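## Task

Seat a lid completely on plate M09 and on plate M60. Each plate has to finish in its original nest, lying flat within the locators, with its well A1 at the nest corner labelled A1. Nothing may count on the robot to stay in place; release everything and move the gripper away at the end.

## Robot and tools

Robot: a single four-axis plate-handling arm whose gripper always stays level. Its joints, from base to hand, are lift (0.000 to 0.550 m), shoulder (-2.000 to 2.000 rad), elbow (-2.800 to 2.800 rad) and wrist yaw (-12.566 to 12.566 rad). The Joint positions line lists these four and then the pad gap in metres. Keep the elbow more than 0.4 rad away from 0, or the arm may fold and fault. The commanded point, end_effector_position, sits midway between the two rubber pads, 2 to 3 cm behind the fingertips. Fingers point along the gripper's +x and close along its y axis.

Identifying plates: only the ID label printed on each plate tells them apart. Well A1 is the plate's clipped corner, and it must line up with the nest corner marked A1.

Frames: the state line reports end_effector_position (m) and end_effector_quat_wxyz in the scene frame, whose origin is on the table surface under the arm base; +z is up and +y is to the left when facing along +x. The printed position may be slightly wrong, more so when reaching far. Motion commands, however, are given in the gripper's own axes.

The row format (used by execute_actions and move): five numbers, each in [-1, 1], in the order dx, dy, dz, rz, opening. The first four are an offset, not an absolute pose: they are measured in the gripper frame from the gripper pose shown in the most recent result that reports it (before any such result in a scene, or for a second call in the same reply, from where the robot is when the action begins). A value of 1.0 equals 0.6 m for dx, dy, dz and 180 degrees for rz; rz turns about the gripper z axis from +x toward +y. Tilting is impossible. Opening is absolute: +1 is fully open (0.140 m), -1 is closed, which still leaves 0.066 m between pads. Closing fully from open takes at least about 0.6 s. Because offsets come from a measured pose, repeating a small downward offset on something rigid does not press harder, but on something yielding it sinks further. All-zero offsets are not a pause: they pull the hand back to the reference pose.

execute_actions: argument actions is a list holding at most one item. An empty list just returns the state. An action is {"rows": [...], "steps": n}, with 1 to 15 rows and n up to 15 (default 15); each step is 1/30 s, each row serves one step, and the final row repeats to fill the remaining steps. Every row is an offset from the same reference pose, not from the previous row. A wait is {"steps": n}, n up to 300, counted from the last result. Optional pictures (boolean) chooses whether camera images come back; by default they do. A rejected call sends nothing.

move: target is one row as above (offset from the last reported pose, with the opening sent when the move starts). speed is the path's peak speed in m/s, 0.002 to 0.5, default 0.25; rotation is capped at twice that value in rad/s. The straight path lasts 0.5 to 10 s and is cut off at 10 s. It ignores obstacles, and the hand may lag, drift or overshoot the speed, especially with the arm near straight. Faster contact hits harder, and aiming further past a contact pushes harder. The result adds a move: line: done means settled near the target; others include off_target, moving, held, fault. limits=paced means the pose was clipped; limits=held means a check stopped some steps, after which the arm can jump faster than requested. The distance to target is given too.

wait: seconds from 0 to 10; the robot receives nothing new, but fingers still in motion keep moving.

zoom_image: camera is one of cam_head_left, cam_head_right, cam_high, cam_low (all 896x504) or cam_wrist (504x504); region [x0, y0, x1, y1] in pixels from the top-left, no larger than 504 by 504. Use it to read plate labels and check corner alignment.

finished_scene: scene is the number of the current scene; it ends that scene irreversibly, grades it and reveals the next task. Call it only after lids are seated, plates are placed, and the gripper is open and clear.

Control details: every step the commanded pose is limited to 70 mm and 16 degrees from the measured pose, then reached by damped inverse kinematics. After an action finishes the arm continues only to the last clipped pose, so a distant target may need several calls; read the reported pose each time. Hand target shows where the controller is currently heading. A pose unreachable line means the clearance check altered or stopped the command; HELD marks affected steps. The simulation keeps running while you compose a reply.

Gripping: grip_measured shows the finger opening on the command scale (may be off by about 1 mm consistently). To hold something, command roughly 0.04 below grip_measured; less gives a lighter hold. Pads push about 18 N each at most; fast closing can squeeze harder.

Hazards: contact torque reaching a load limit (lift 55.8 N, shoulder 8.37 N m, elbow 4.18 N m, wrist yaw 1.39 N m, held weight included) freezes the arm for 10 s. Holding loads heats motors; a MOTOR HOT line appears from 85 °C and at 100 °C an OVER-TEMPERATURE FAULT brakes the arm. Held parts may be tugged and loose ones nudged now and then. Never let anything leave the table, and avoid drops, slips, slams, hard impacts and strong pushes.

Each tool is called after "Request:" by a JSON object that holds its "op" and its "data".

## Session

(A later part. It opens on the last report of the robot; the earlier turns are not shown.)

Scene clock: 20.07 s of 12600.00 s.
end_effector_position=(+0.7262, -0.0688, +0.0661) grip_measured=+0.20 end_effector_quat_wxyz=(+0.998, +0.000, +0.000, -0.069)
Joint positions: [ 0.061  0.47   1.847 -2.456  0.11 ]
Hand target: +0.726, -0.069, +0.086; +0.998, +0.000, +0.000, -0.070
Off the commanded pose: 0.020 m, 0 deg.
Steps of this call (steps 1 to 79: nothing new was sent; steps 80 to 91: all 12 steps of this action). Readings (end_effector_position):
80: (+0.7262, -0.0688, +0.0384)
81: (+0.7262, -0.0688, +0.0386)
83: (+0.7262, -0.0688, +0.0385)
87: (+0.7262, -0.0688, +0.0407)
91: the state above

Request:
{"op": "execute_actions", "data": {"actions": [{"rows":[[0,0,0,0,-0.35],[0,0,0,0,-0.4],[0,0,0,0,-0.43],[0,0,0,0,-0.45],[0,0,0,0,-0.47],[0,0,0,0,-0.49],[0,0,0,0,-0.51],[0,0,0,0,-0.53]],"steps":12}], "pictures": false}}

Request:
{"op": "move", "data": {"target": [0, 0, 0.06, 0, -0.53], "speed": 0.1}}

Request:
{"op": "move", "data": {"target": [-0.0555, 0.314, 0, 0.1167, -0.53], "speed": 0.25}}

Request:
{"op": "zoom_image", "data": {"camera": "cam_wrist", "region": [40, 200, 504, 504]}}

Scene clock: 30.07 s of 12600.00 s.
end_effector_position=(+0.6513, +0.2715, +0.0280) grip_measured=-0.47 end_effector_quat_wxyz=(+0.965, +0.000, +0.000, +0.263)
Joint positions: [ 0.023  1.122  1.801 -2.391  0.086]
Hand target: +0.651, +0.272, +0.028; +0.965, +0.000, +0.000, +0.263
Off the commanded pose: 0.000 m, 0 deg.
Steps of this call (steps 1 to 78: nothing new was sent; steps 79 to 90: all 12 steps of this action). Readings (end_effector_position):
79: (+0.6513, +0.2715, +0.0280)
80: (+0.6513, +0.2715, +0.0280)
82: (+0.6513, +0.2715, +0.0280)
86: (+0.6513, +0.2715, +0.0280)
90: the state above

Scene clock: 31.00 s of 12600.00 s.
end_effector_position=(+0.6513, +0.2715, +0.0640) grip_measured=-0.47 end_effector_quat_wxyz=(+0.965, +0.000, +0.000, +0.263)
Joint positions: [ 0.059  1.122  1.801 -2.391  0.086]
Hand target: +0.651, +0.272, +0.064; +0.965, +0.000, +0.000, +0.263
Off the commanded pose: 0.000 m, 0 deg.
move: done

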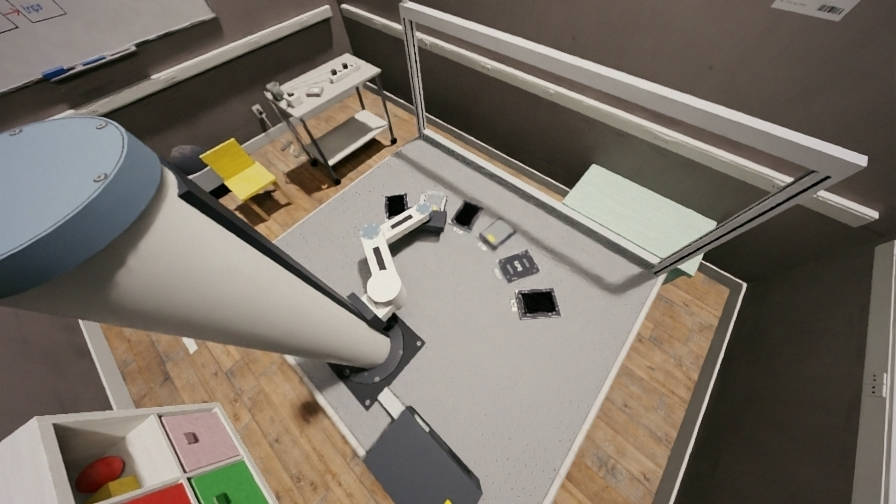

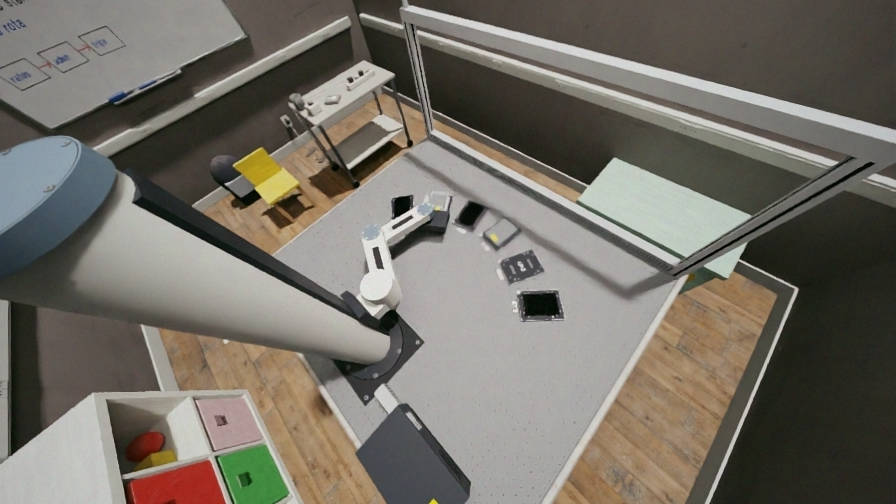

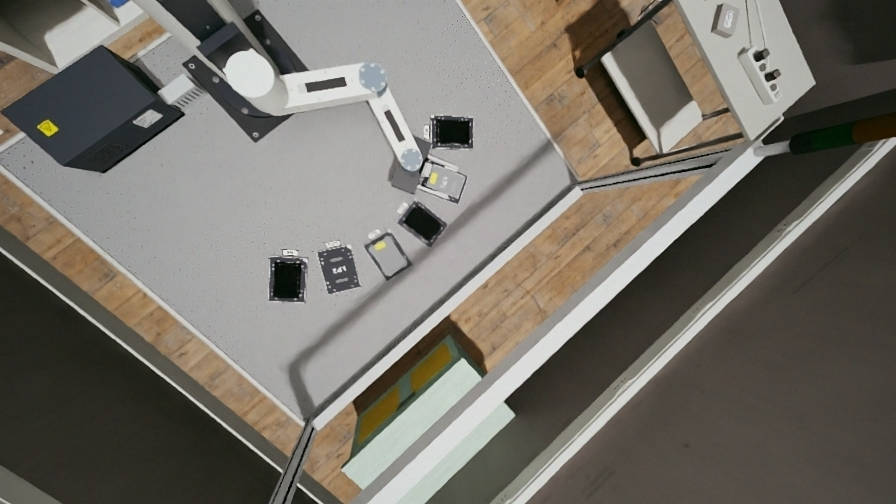

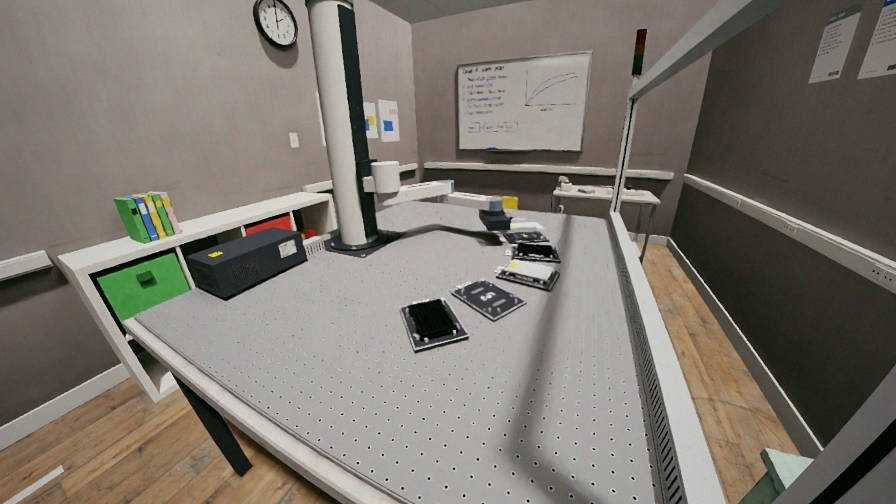

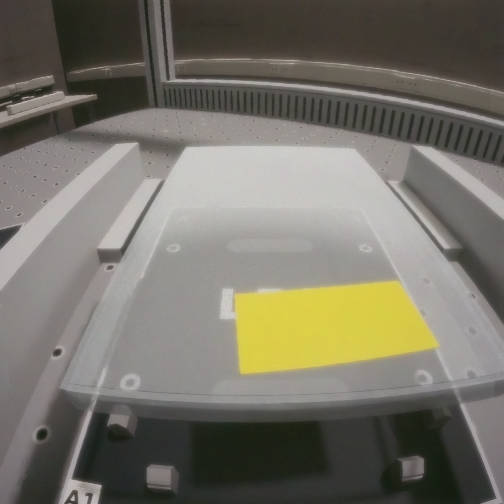

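Scene clock: 32.10 s of 12600.00 s.
end_effector_position=(+0.5268, +0.4171, +0.0640) grip_measured=-0.47 end_effector_quat_wxyz=(+0.900, +0.000, +0.000, +0.435)
Joint positions: [ 0.059  1.476  1.786 -2.361  0.086]
Hand target: +0.527, +0.417, +0.064; +0.901, +0.000, +0.000, +0.435
Off the commanded pose: 0.000 m, 0 deg.
move: done

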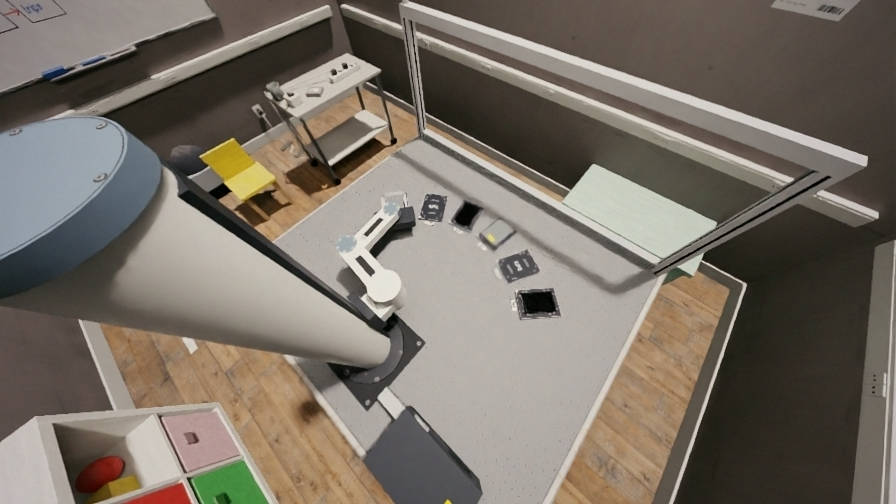

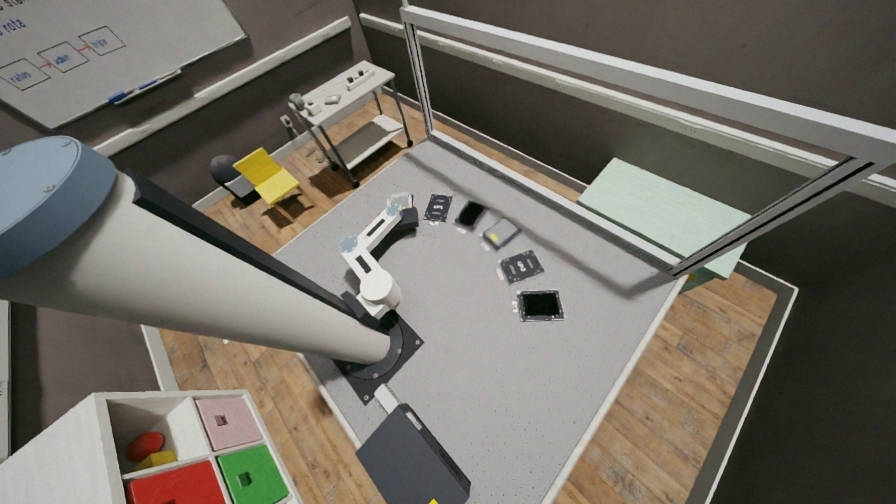

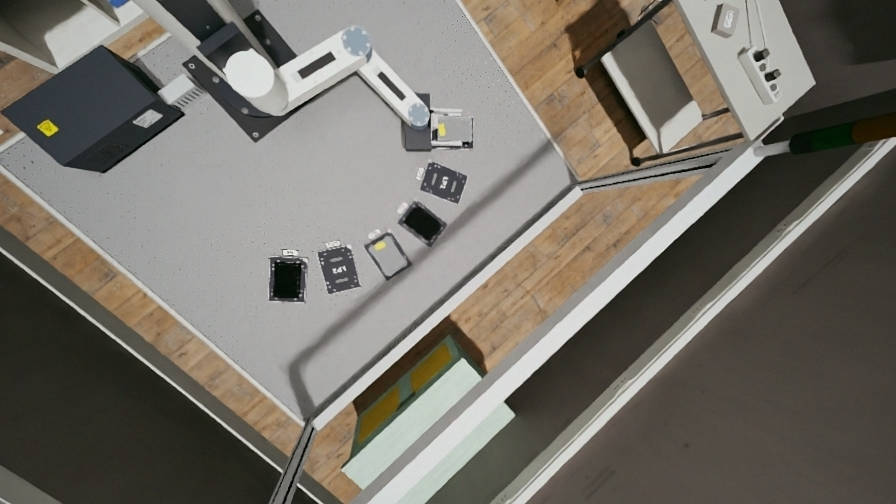

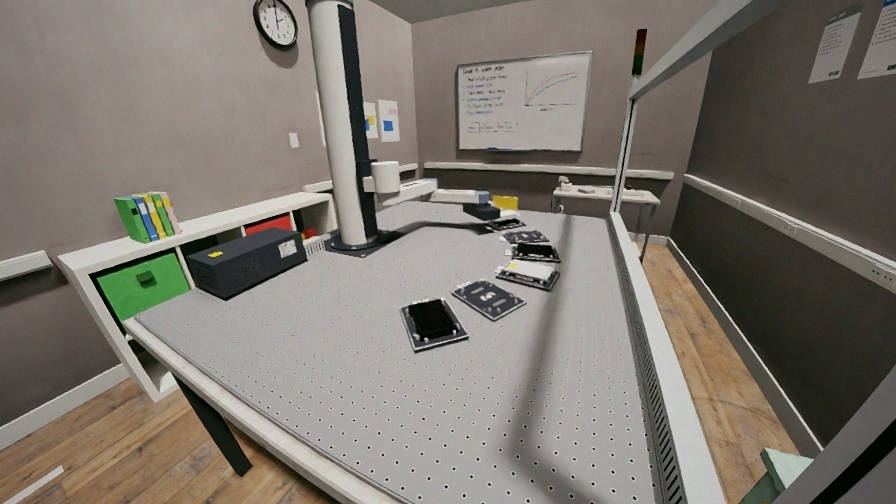

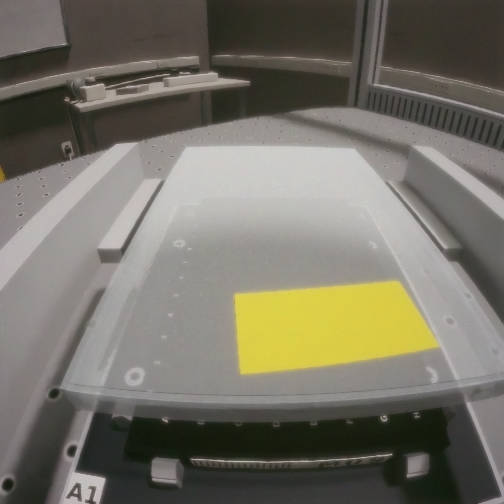

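Region (40, 200, 504, 504) of cam_wrist's 504x504 image, scaled by 1.086, with more detail than that image has; it fills the top 330 rows of this view, and the rest is white.

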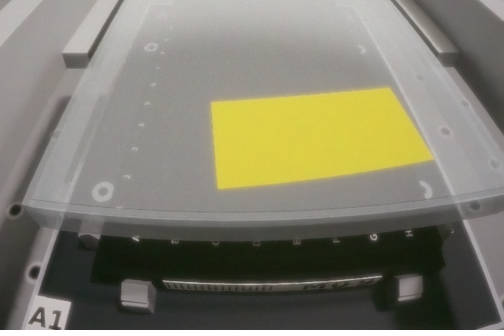

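Request:
{"op": "move", "data": {"target": [0.002, -0.0032, 0, -0.0036, -0.53], "speed": 0.08}}

Request:
{"op": "zoom_image", "data": {"camera": "cam_wrist", "region": [40, 200, 504, 504]}}

Scene clock: 33.57 s of 12600.00 s.
end_effector_position=(+0.5290, +0.4169, +0.0640) grip_measured=-0.47 end_effector_quat_wxyz=(+0.903, +0.000, +0.000, +0.430)
Joint positions: [ 0.059  1.472  1.793 -2.376  0.086]
Hand target: +0.529, +0.417, +0.064; +0.903, +0.000, +0.000, +0.430
Off the commanded pose: 0.000 m, 0 deg.
move: done

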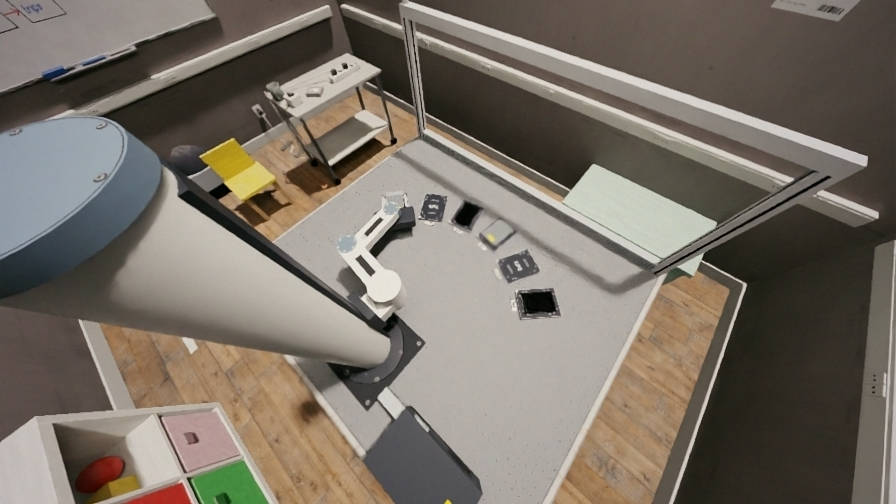

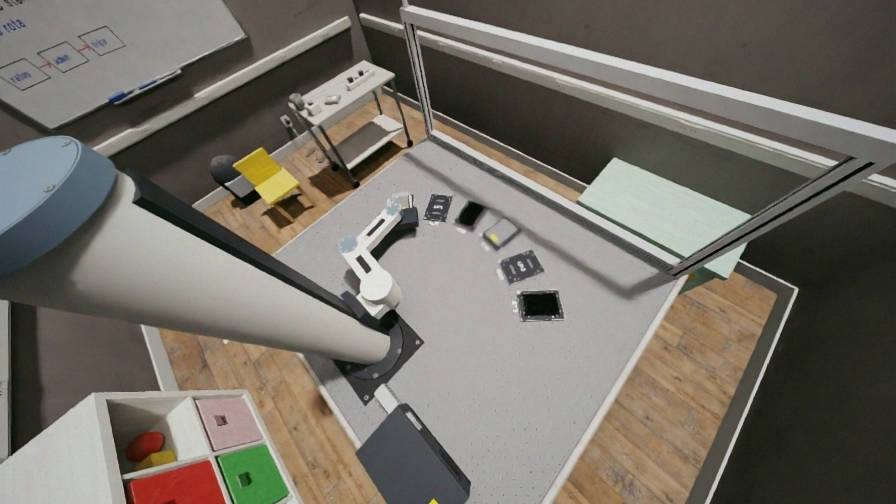

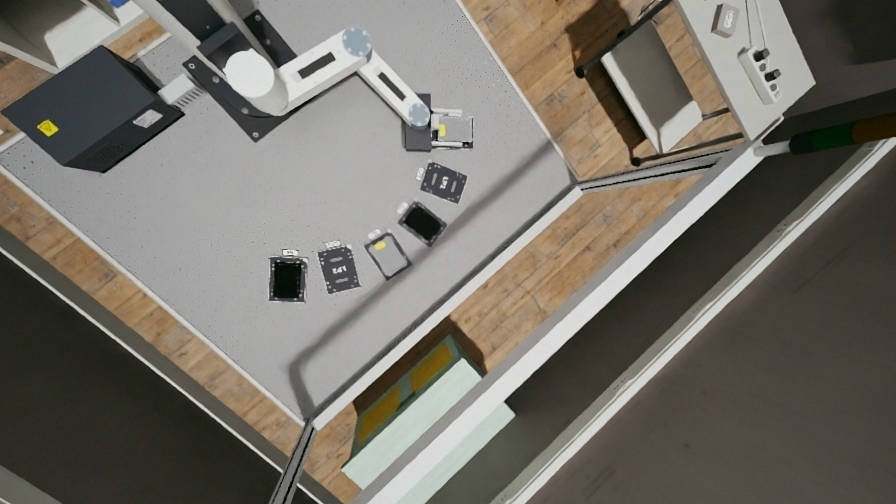

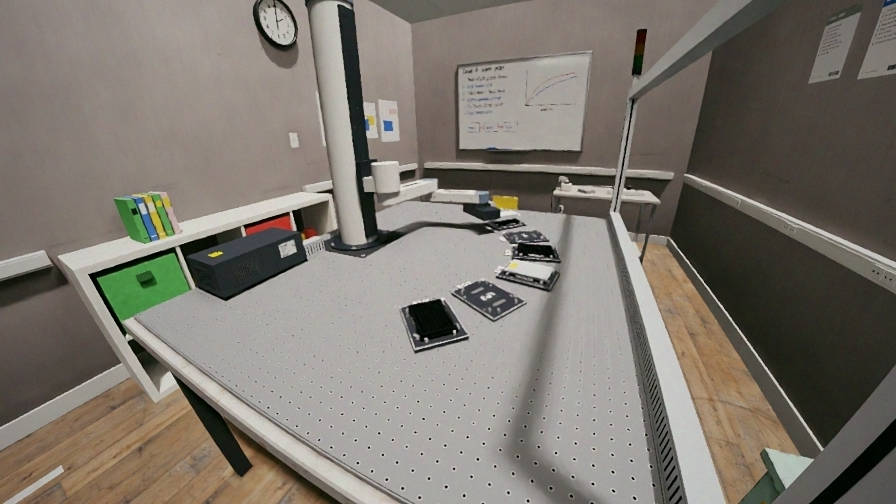

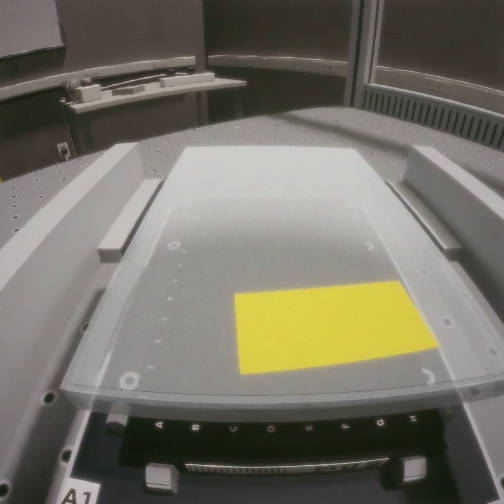

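Region (40, 200, 504, 504) of cam_wrist's 504x504 image, scaled by 1.086, with more detail than that image has; it fills the top 330 rows of this view, and the rest is white.

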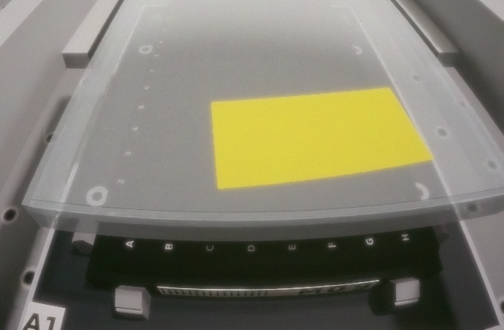

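Request:
{"op": "move", "data": {"target": [0, 0, -0.026, 0, -0.53], "speed": 0.05}}

Request:
{"op": "move", "data": {"target": [0, 0, -0.0115, 0, -0.53], "speed": 0.012}}

Scene clock: 34.73 s of 12600.00 s.
end_effector_position=(+0.5290, +0.4169, +0.0484) grip_measured=-0.47 end_effector_quat_wxyz=(+0.903, +0.000, +0.000, +0.430)
Joint positions: [ 0.043  1.472  1.793 -2.376  0.086]
Hand target: +0.529, +0.417, +0.048; +0.903, +0.000, +0.000, +0.430
Off the commanded pose: 0.000 m, 0 deg.
move: done

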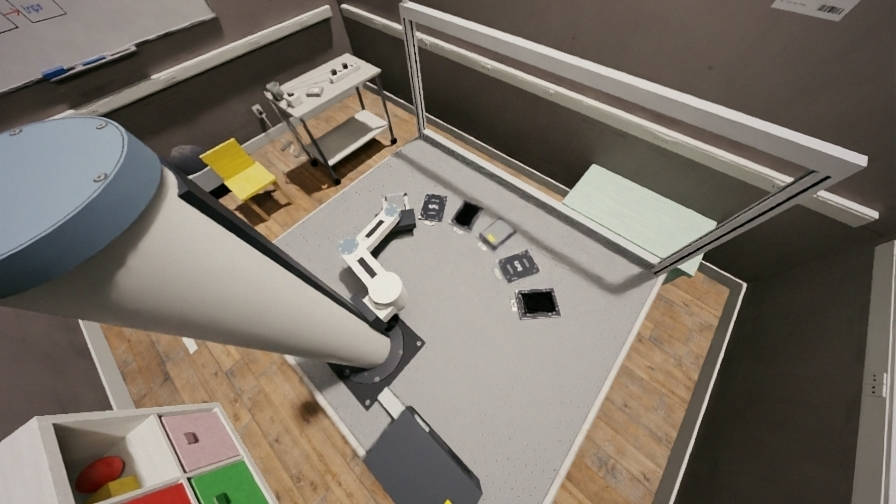

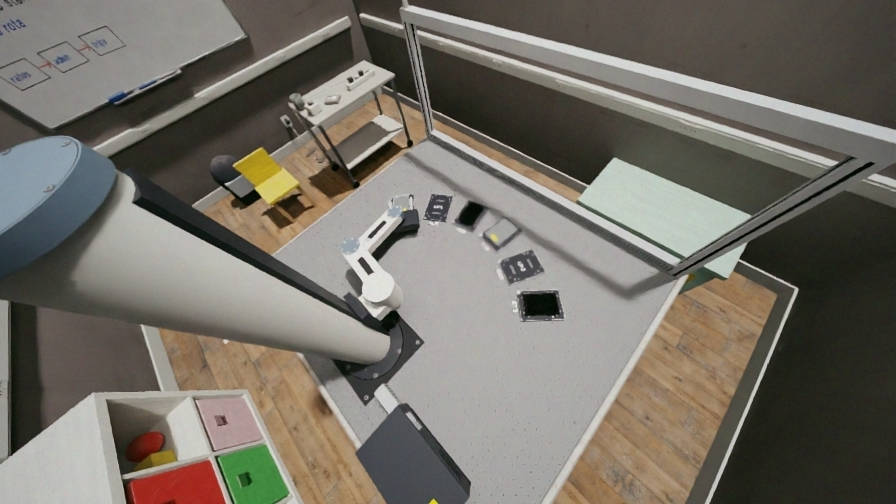

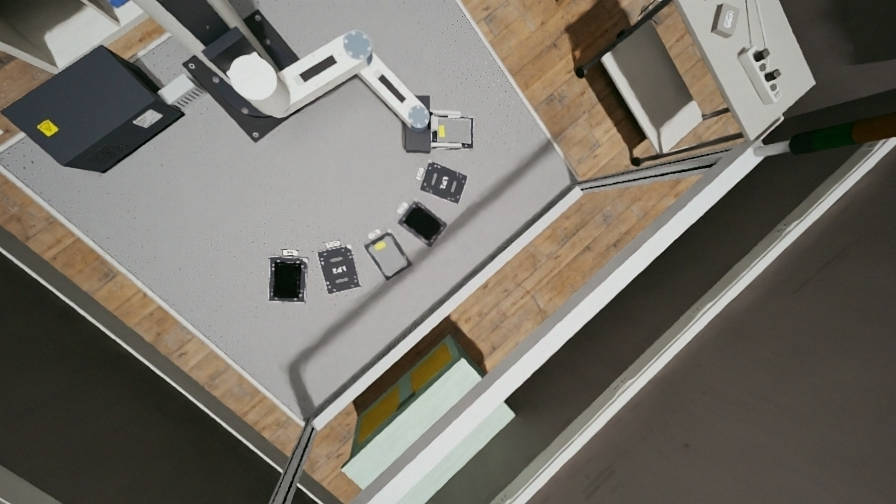

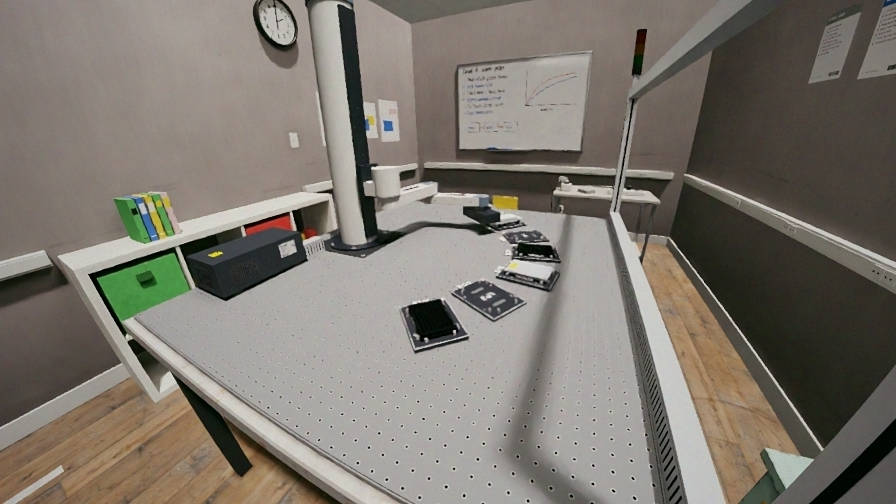

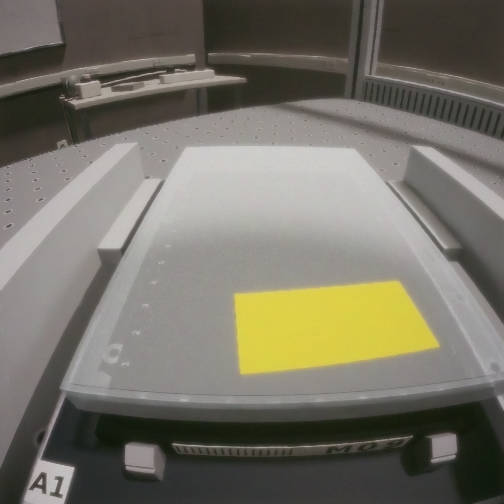

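Scene clock: 35.53 s of 12600.00 s.
end_effector_position=(+0.5290, +0.4169, +0.0414) grip_measured=-0.47 end_effector_quat_wxyz=(+0.903, +0.000, +0.000, +0.430)
Joint positions: [ 0.036  1.472  1.793 -2.376  0.086]
Hand target: +0.529, +0.417, +0.041; +0.903, +0.000, +0.000, +0.430
Off the commanded pose: 0.000 m, 0 deg.
move: done

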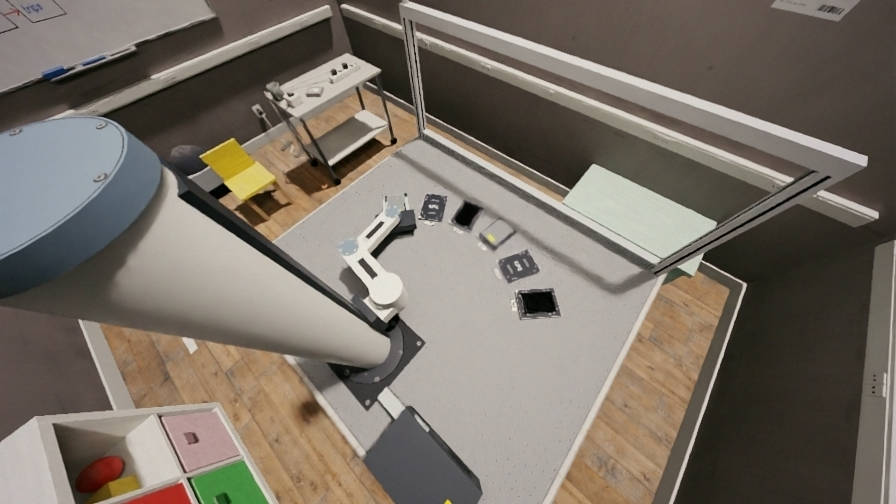

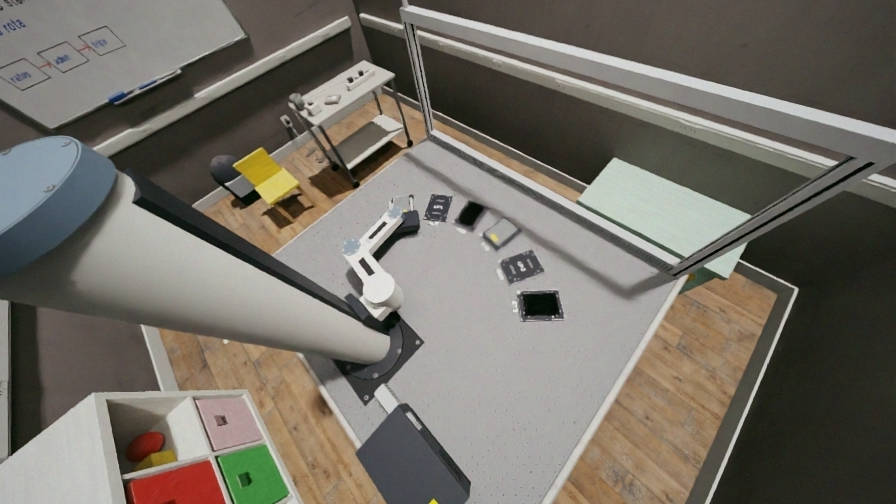

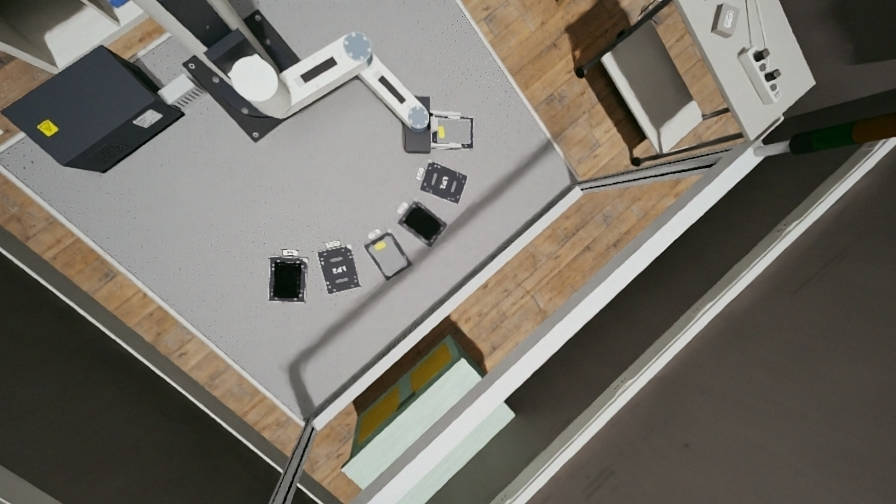

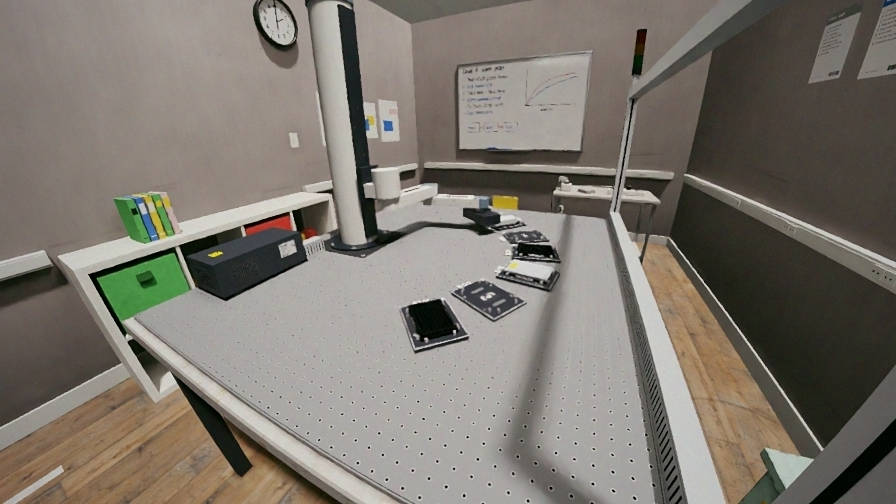

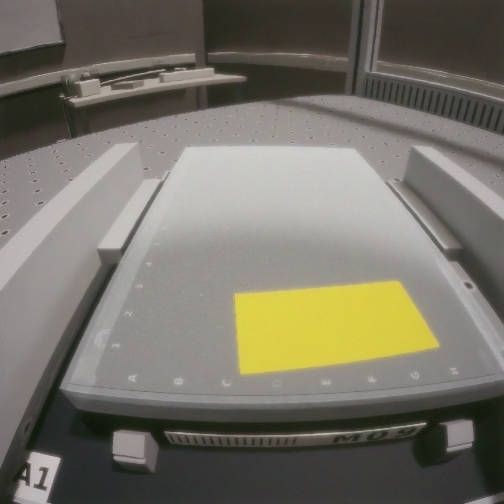

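Request:
{"op": "move", "data": {"target": [0, 0, -0.0058, 0, -0.53], "speed": 0.01}}

Request:
{"op": "execute_actions", "data": {"actions": [{"rows":[[0,0,0,0,-0.1],[0,0,0,0,-0.1],[0,0,0,0,-0.1],[0,0,0,0,-0.1],[0,0,0,0,-0.1],[0,0,0,0,-0.1],[0,0,0.01,0,-0.1],[0,0,0.03,0,-0.1],[0,0,0.06,0,-0.1],[0,0,0.07,0,-0.1]],"steps":13}], "pictures": false}}

Request:
{"op": "move", "data": {"target": [-0.25, 0, 0.06, 0, -0.1], "speed": 0.4}}

Scene clock: 37.10 s of 12600.00 s.
end_effector_position=(+0.5290, +0.4169, +0.0385) grip_measured=-0.47 end_effector_quat_wxyz=(+0.903, +0.000, +0.000, +0.430)
Joint positions: [ 0.033  1.472  1.793 -2.376  0.086]
Hand target: +0.529, +0.417, +0.038; +0.903, +0.000, +0.000, +0.430
Off the commanded pose: 0.000 m, 0 deg.
move: done

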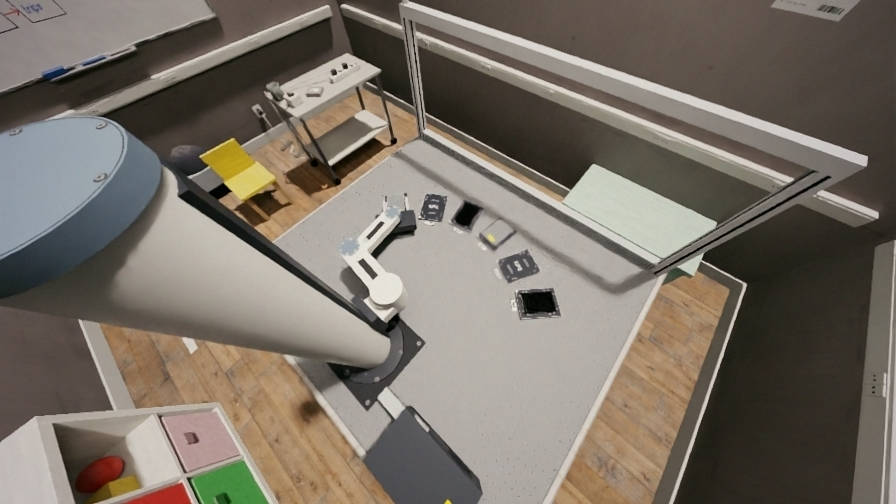

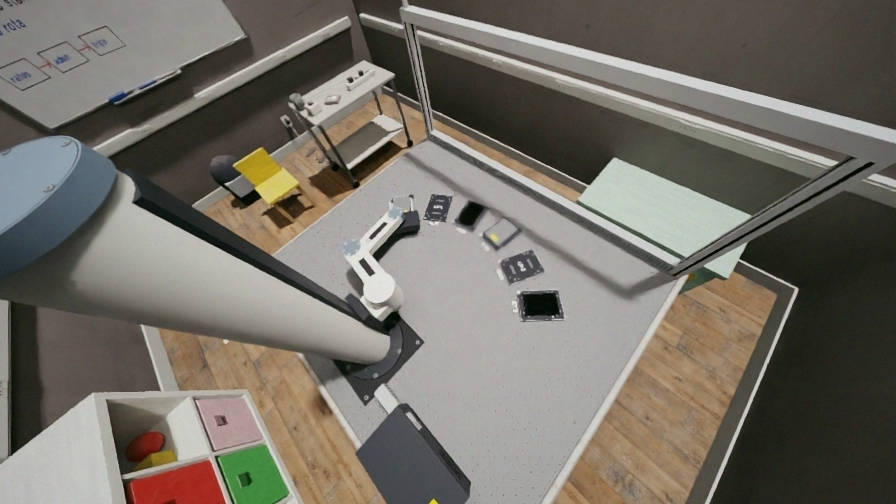

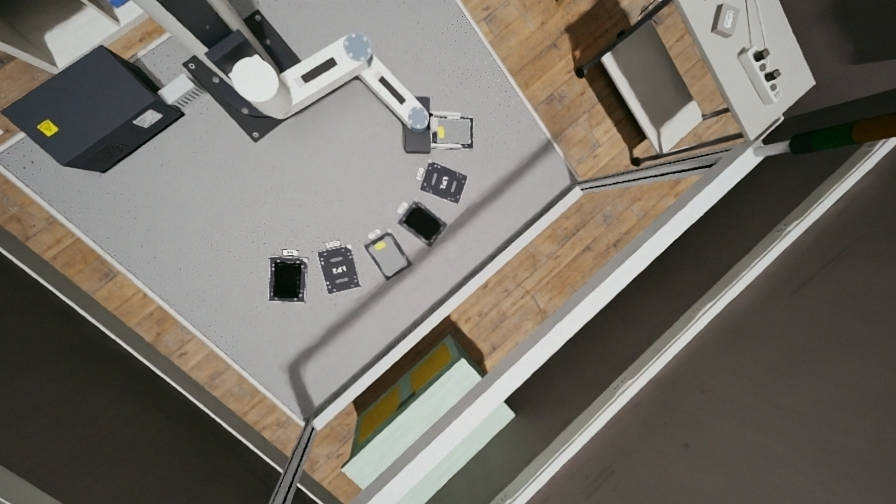

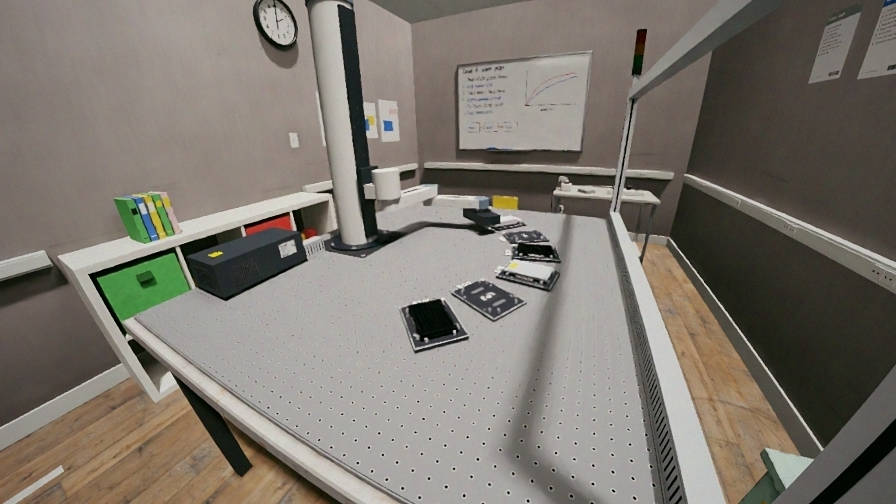

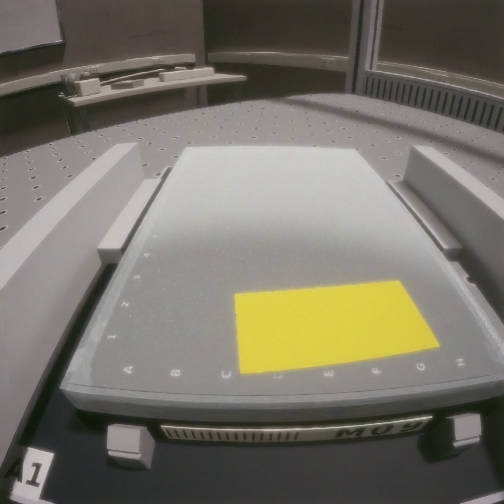

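Scene clock: 37.53 s of 12600.00 s.
end_effector_position=(+0.5290, +0.4169, +0.0721) grip_measured=-0.10 end_effector_quat_wxyz=(+0.903, +0.000, +0.000, +0.430)
Joint positions: [ 0.067  1.472  1.793 -2.376  0.099]
Hand target: +0.529, +0.417, +0.080; +0.903, +0.000, +0.000, +0.430
Off the commanded pose: 0.008 m, 0 deg.
Steps of this call (steps 1 to 13: all 13 steps of this action). Readings (end_effector_position):
1: (+0.5290, +0.4169, +0.0384)
2: (+0.5290, +0.4169, +0.0386)
4: (+0.5290, +0.4169, +0.0385)
8: (+0.5290, +0.4169, +0.0407)
13: the state above

Scene clock: 38.67 s of 12600.00 s.
end_effector_position=(+0.4344, +0.3005, +0.1165) grip_measured=-0.10 end_effector_quat_wxyz=(+0.903, +0.000, +0.000, +0.430)
Joint positions: [ 0.111  1.765  1.024 -1.9    0.099]
Hand target: +0.434, +0.301, +0.116; +0.903, +0.000, +0.000, +0.430
Off the commanded pose: 0.000 m, 0 deg.
move: done

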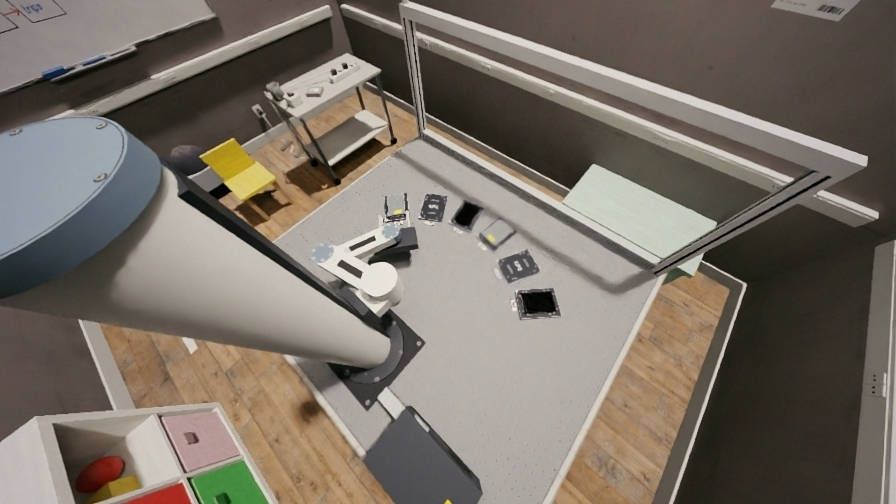

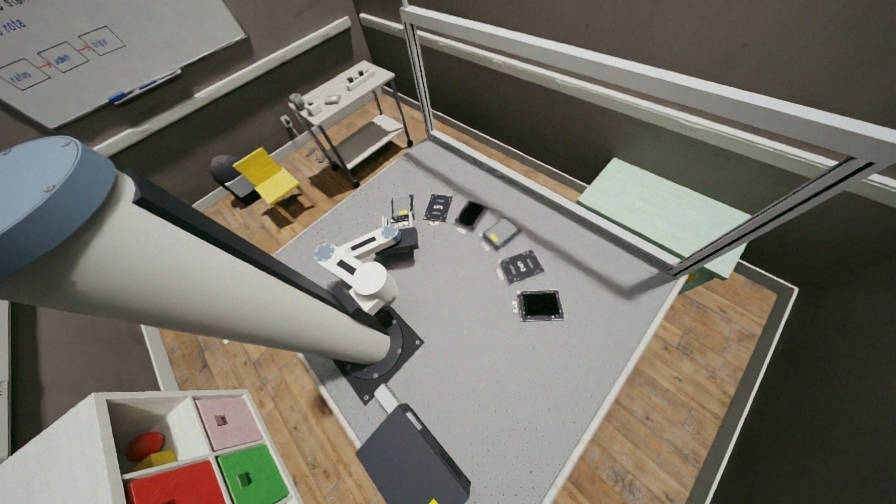

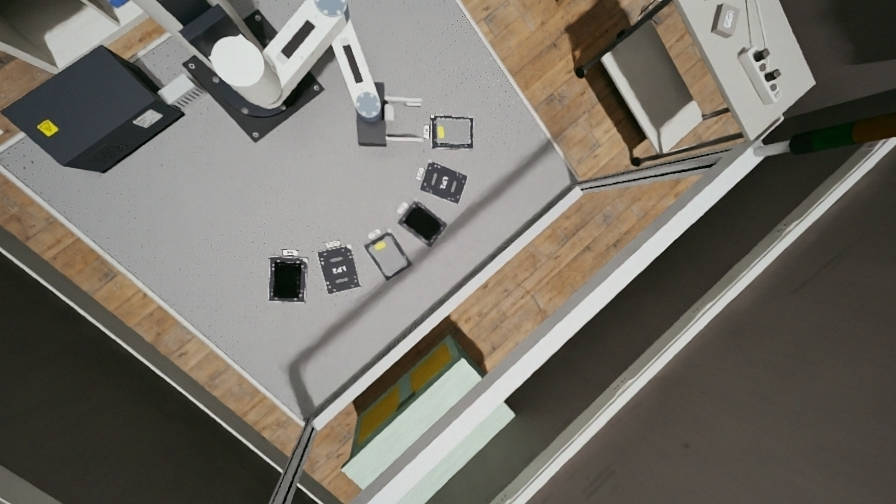

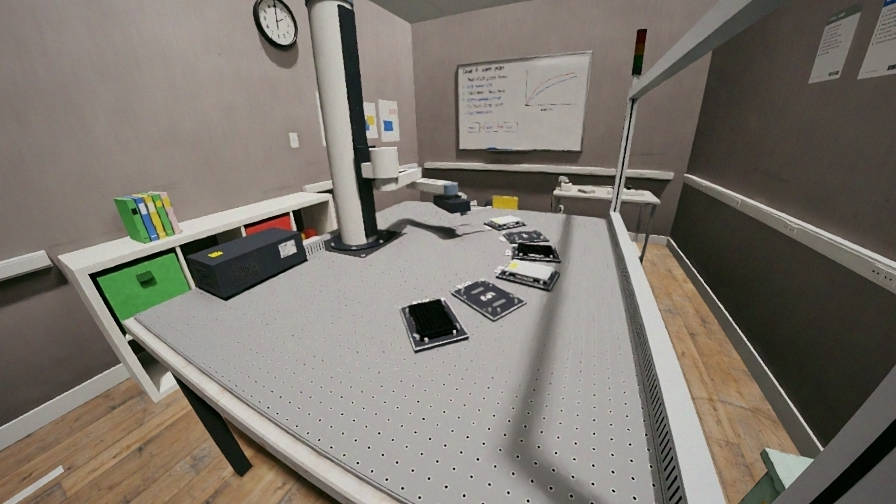

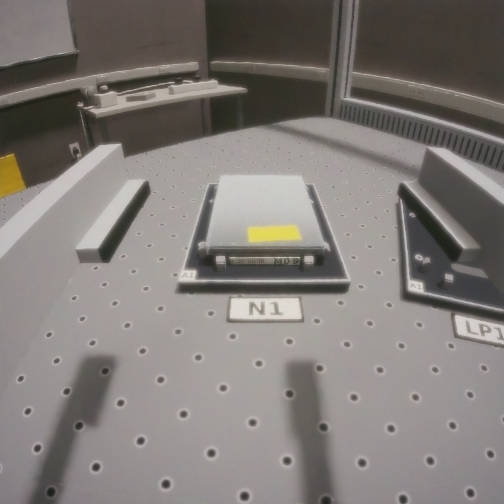

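Request:
{"op": "finished_scene", "data": {"scene": 2}}

The scene is finished: the task was done.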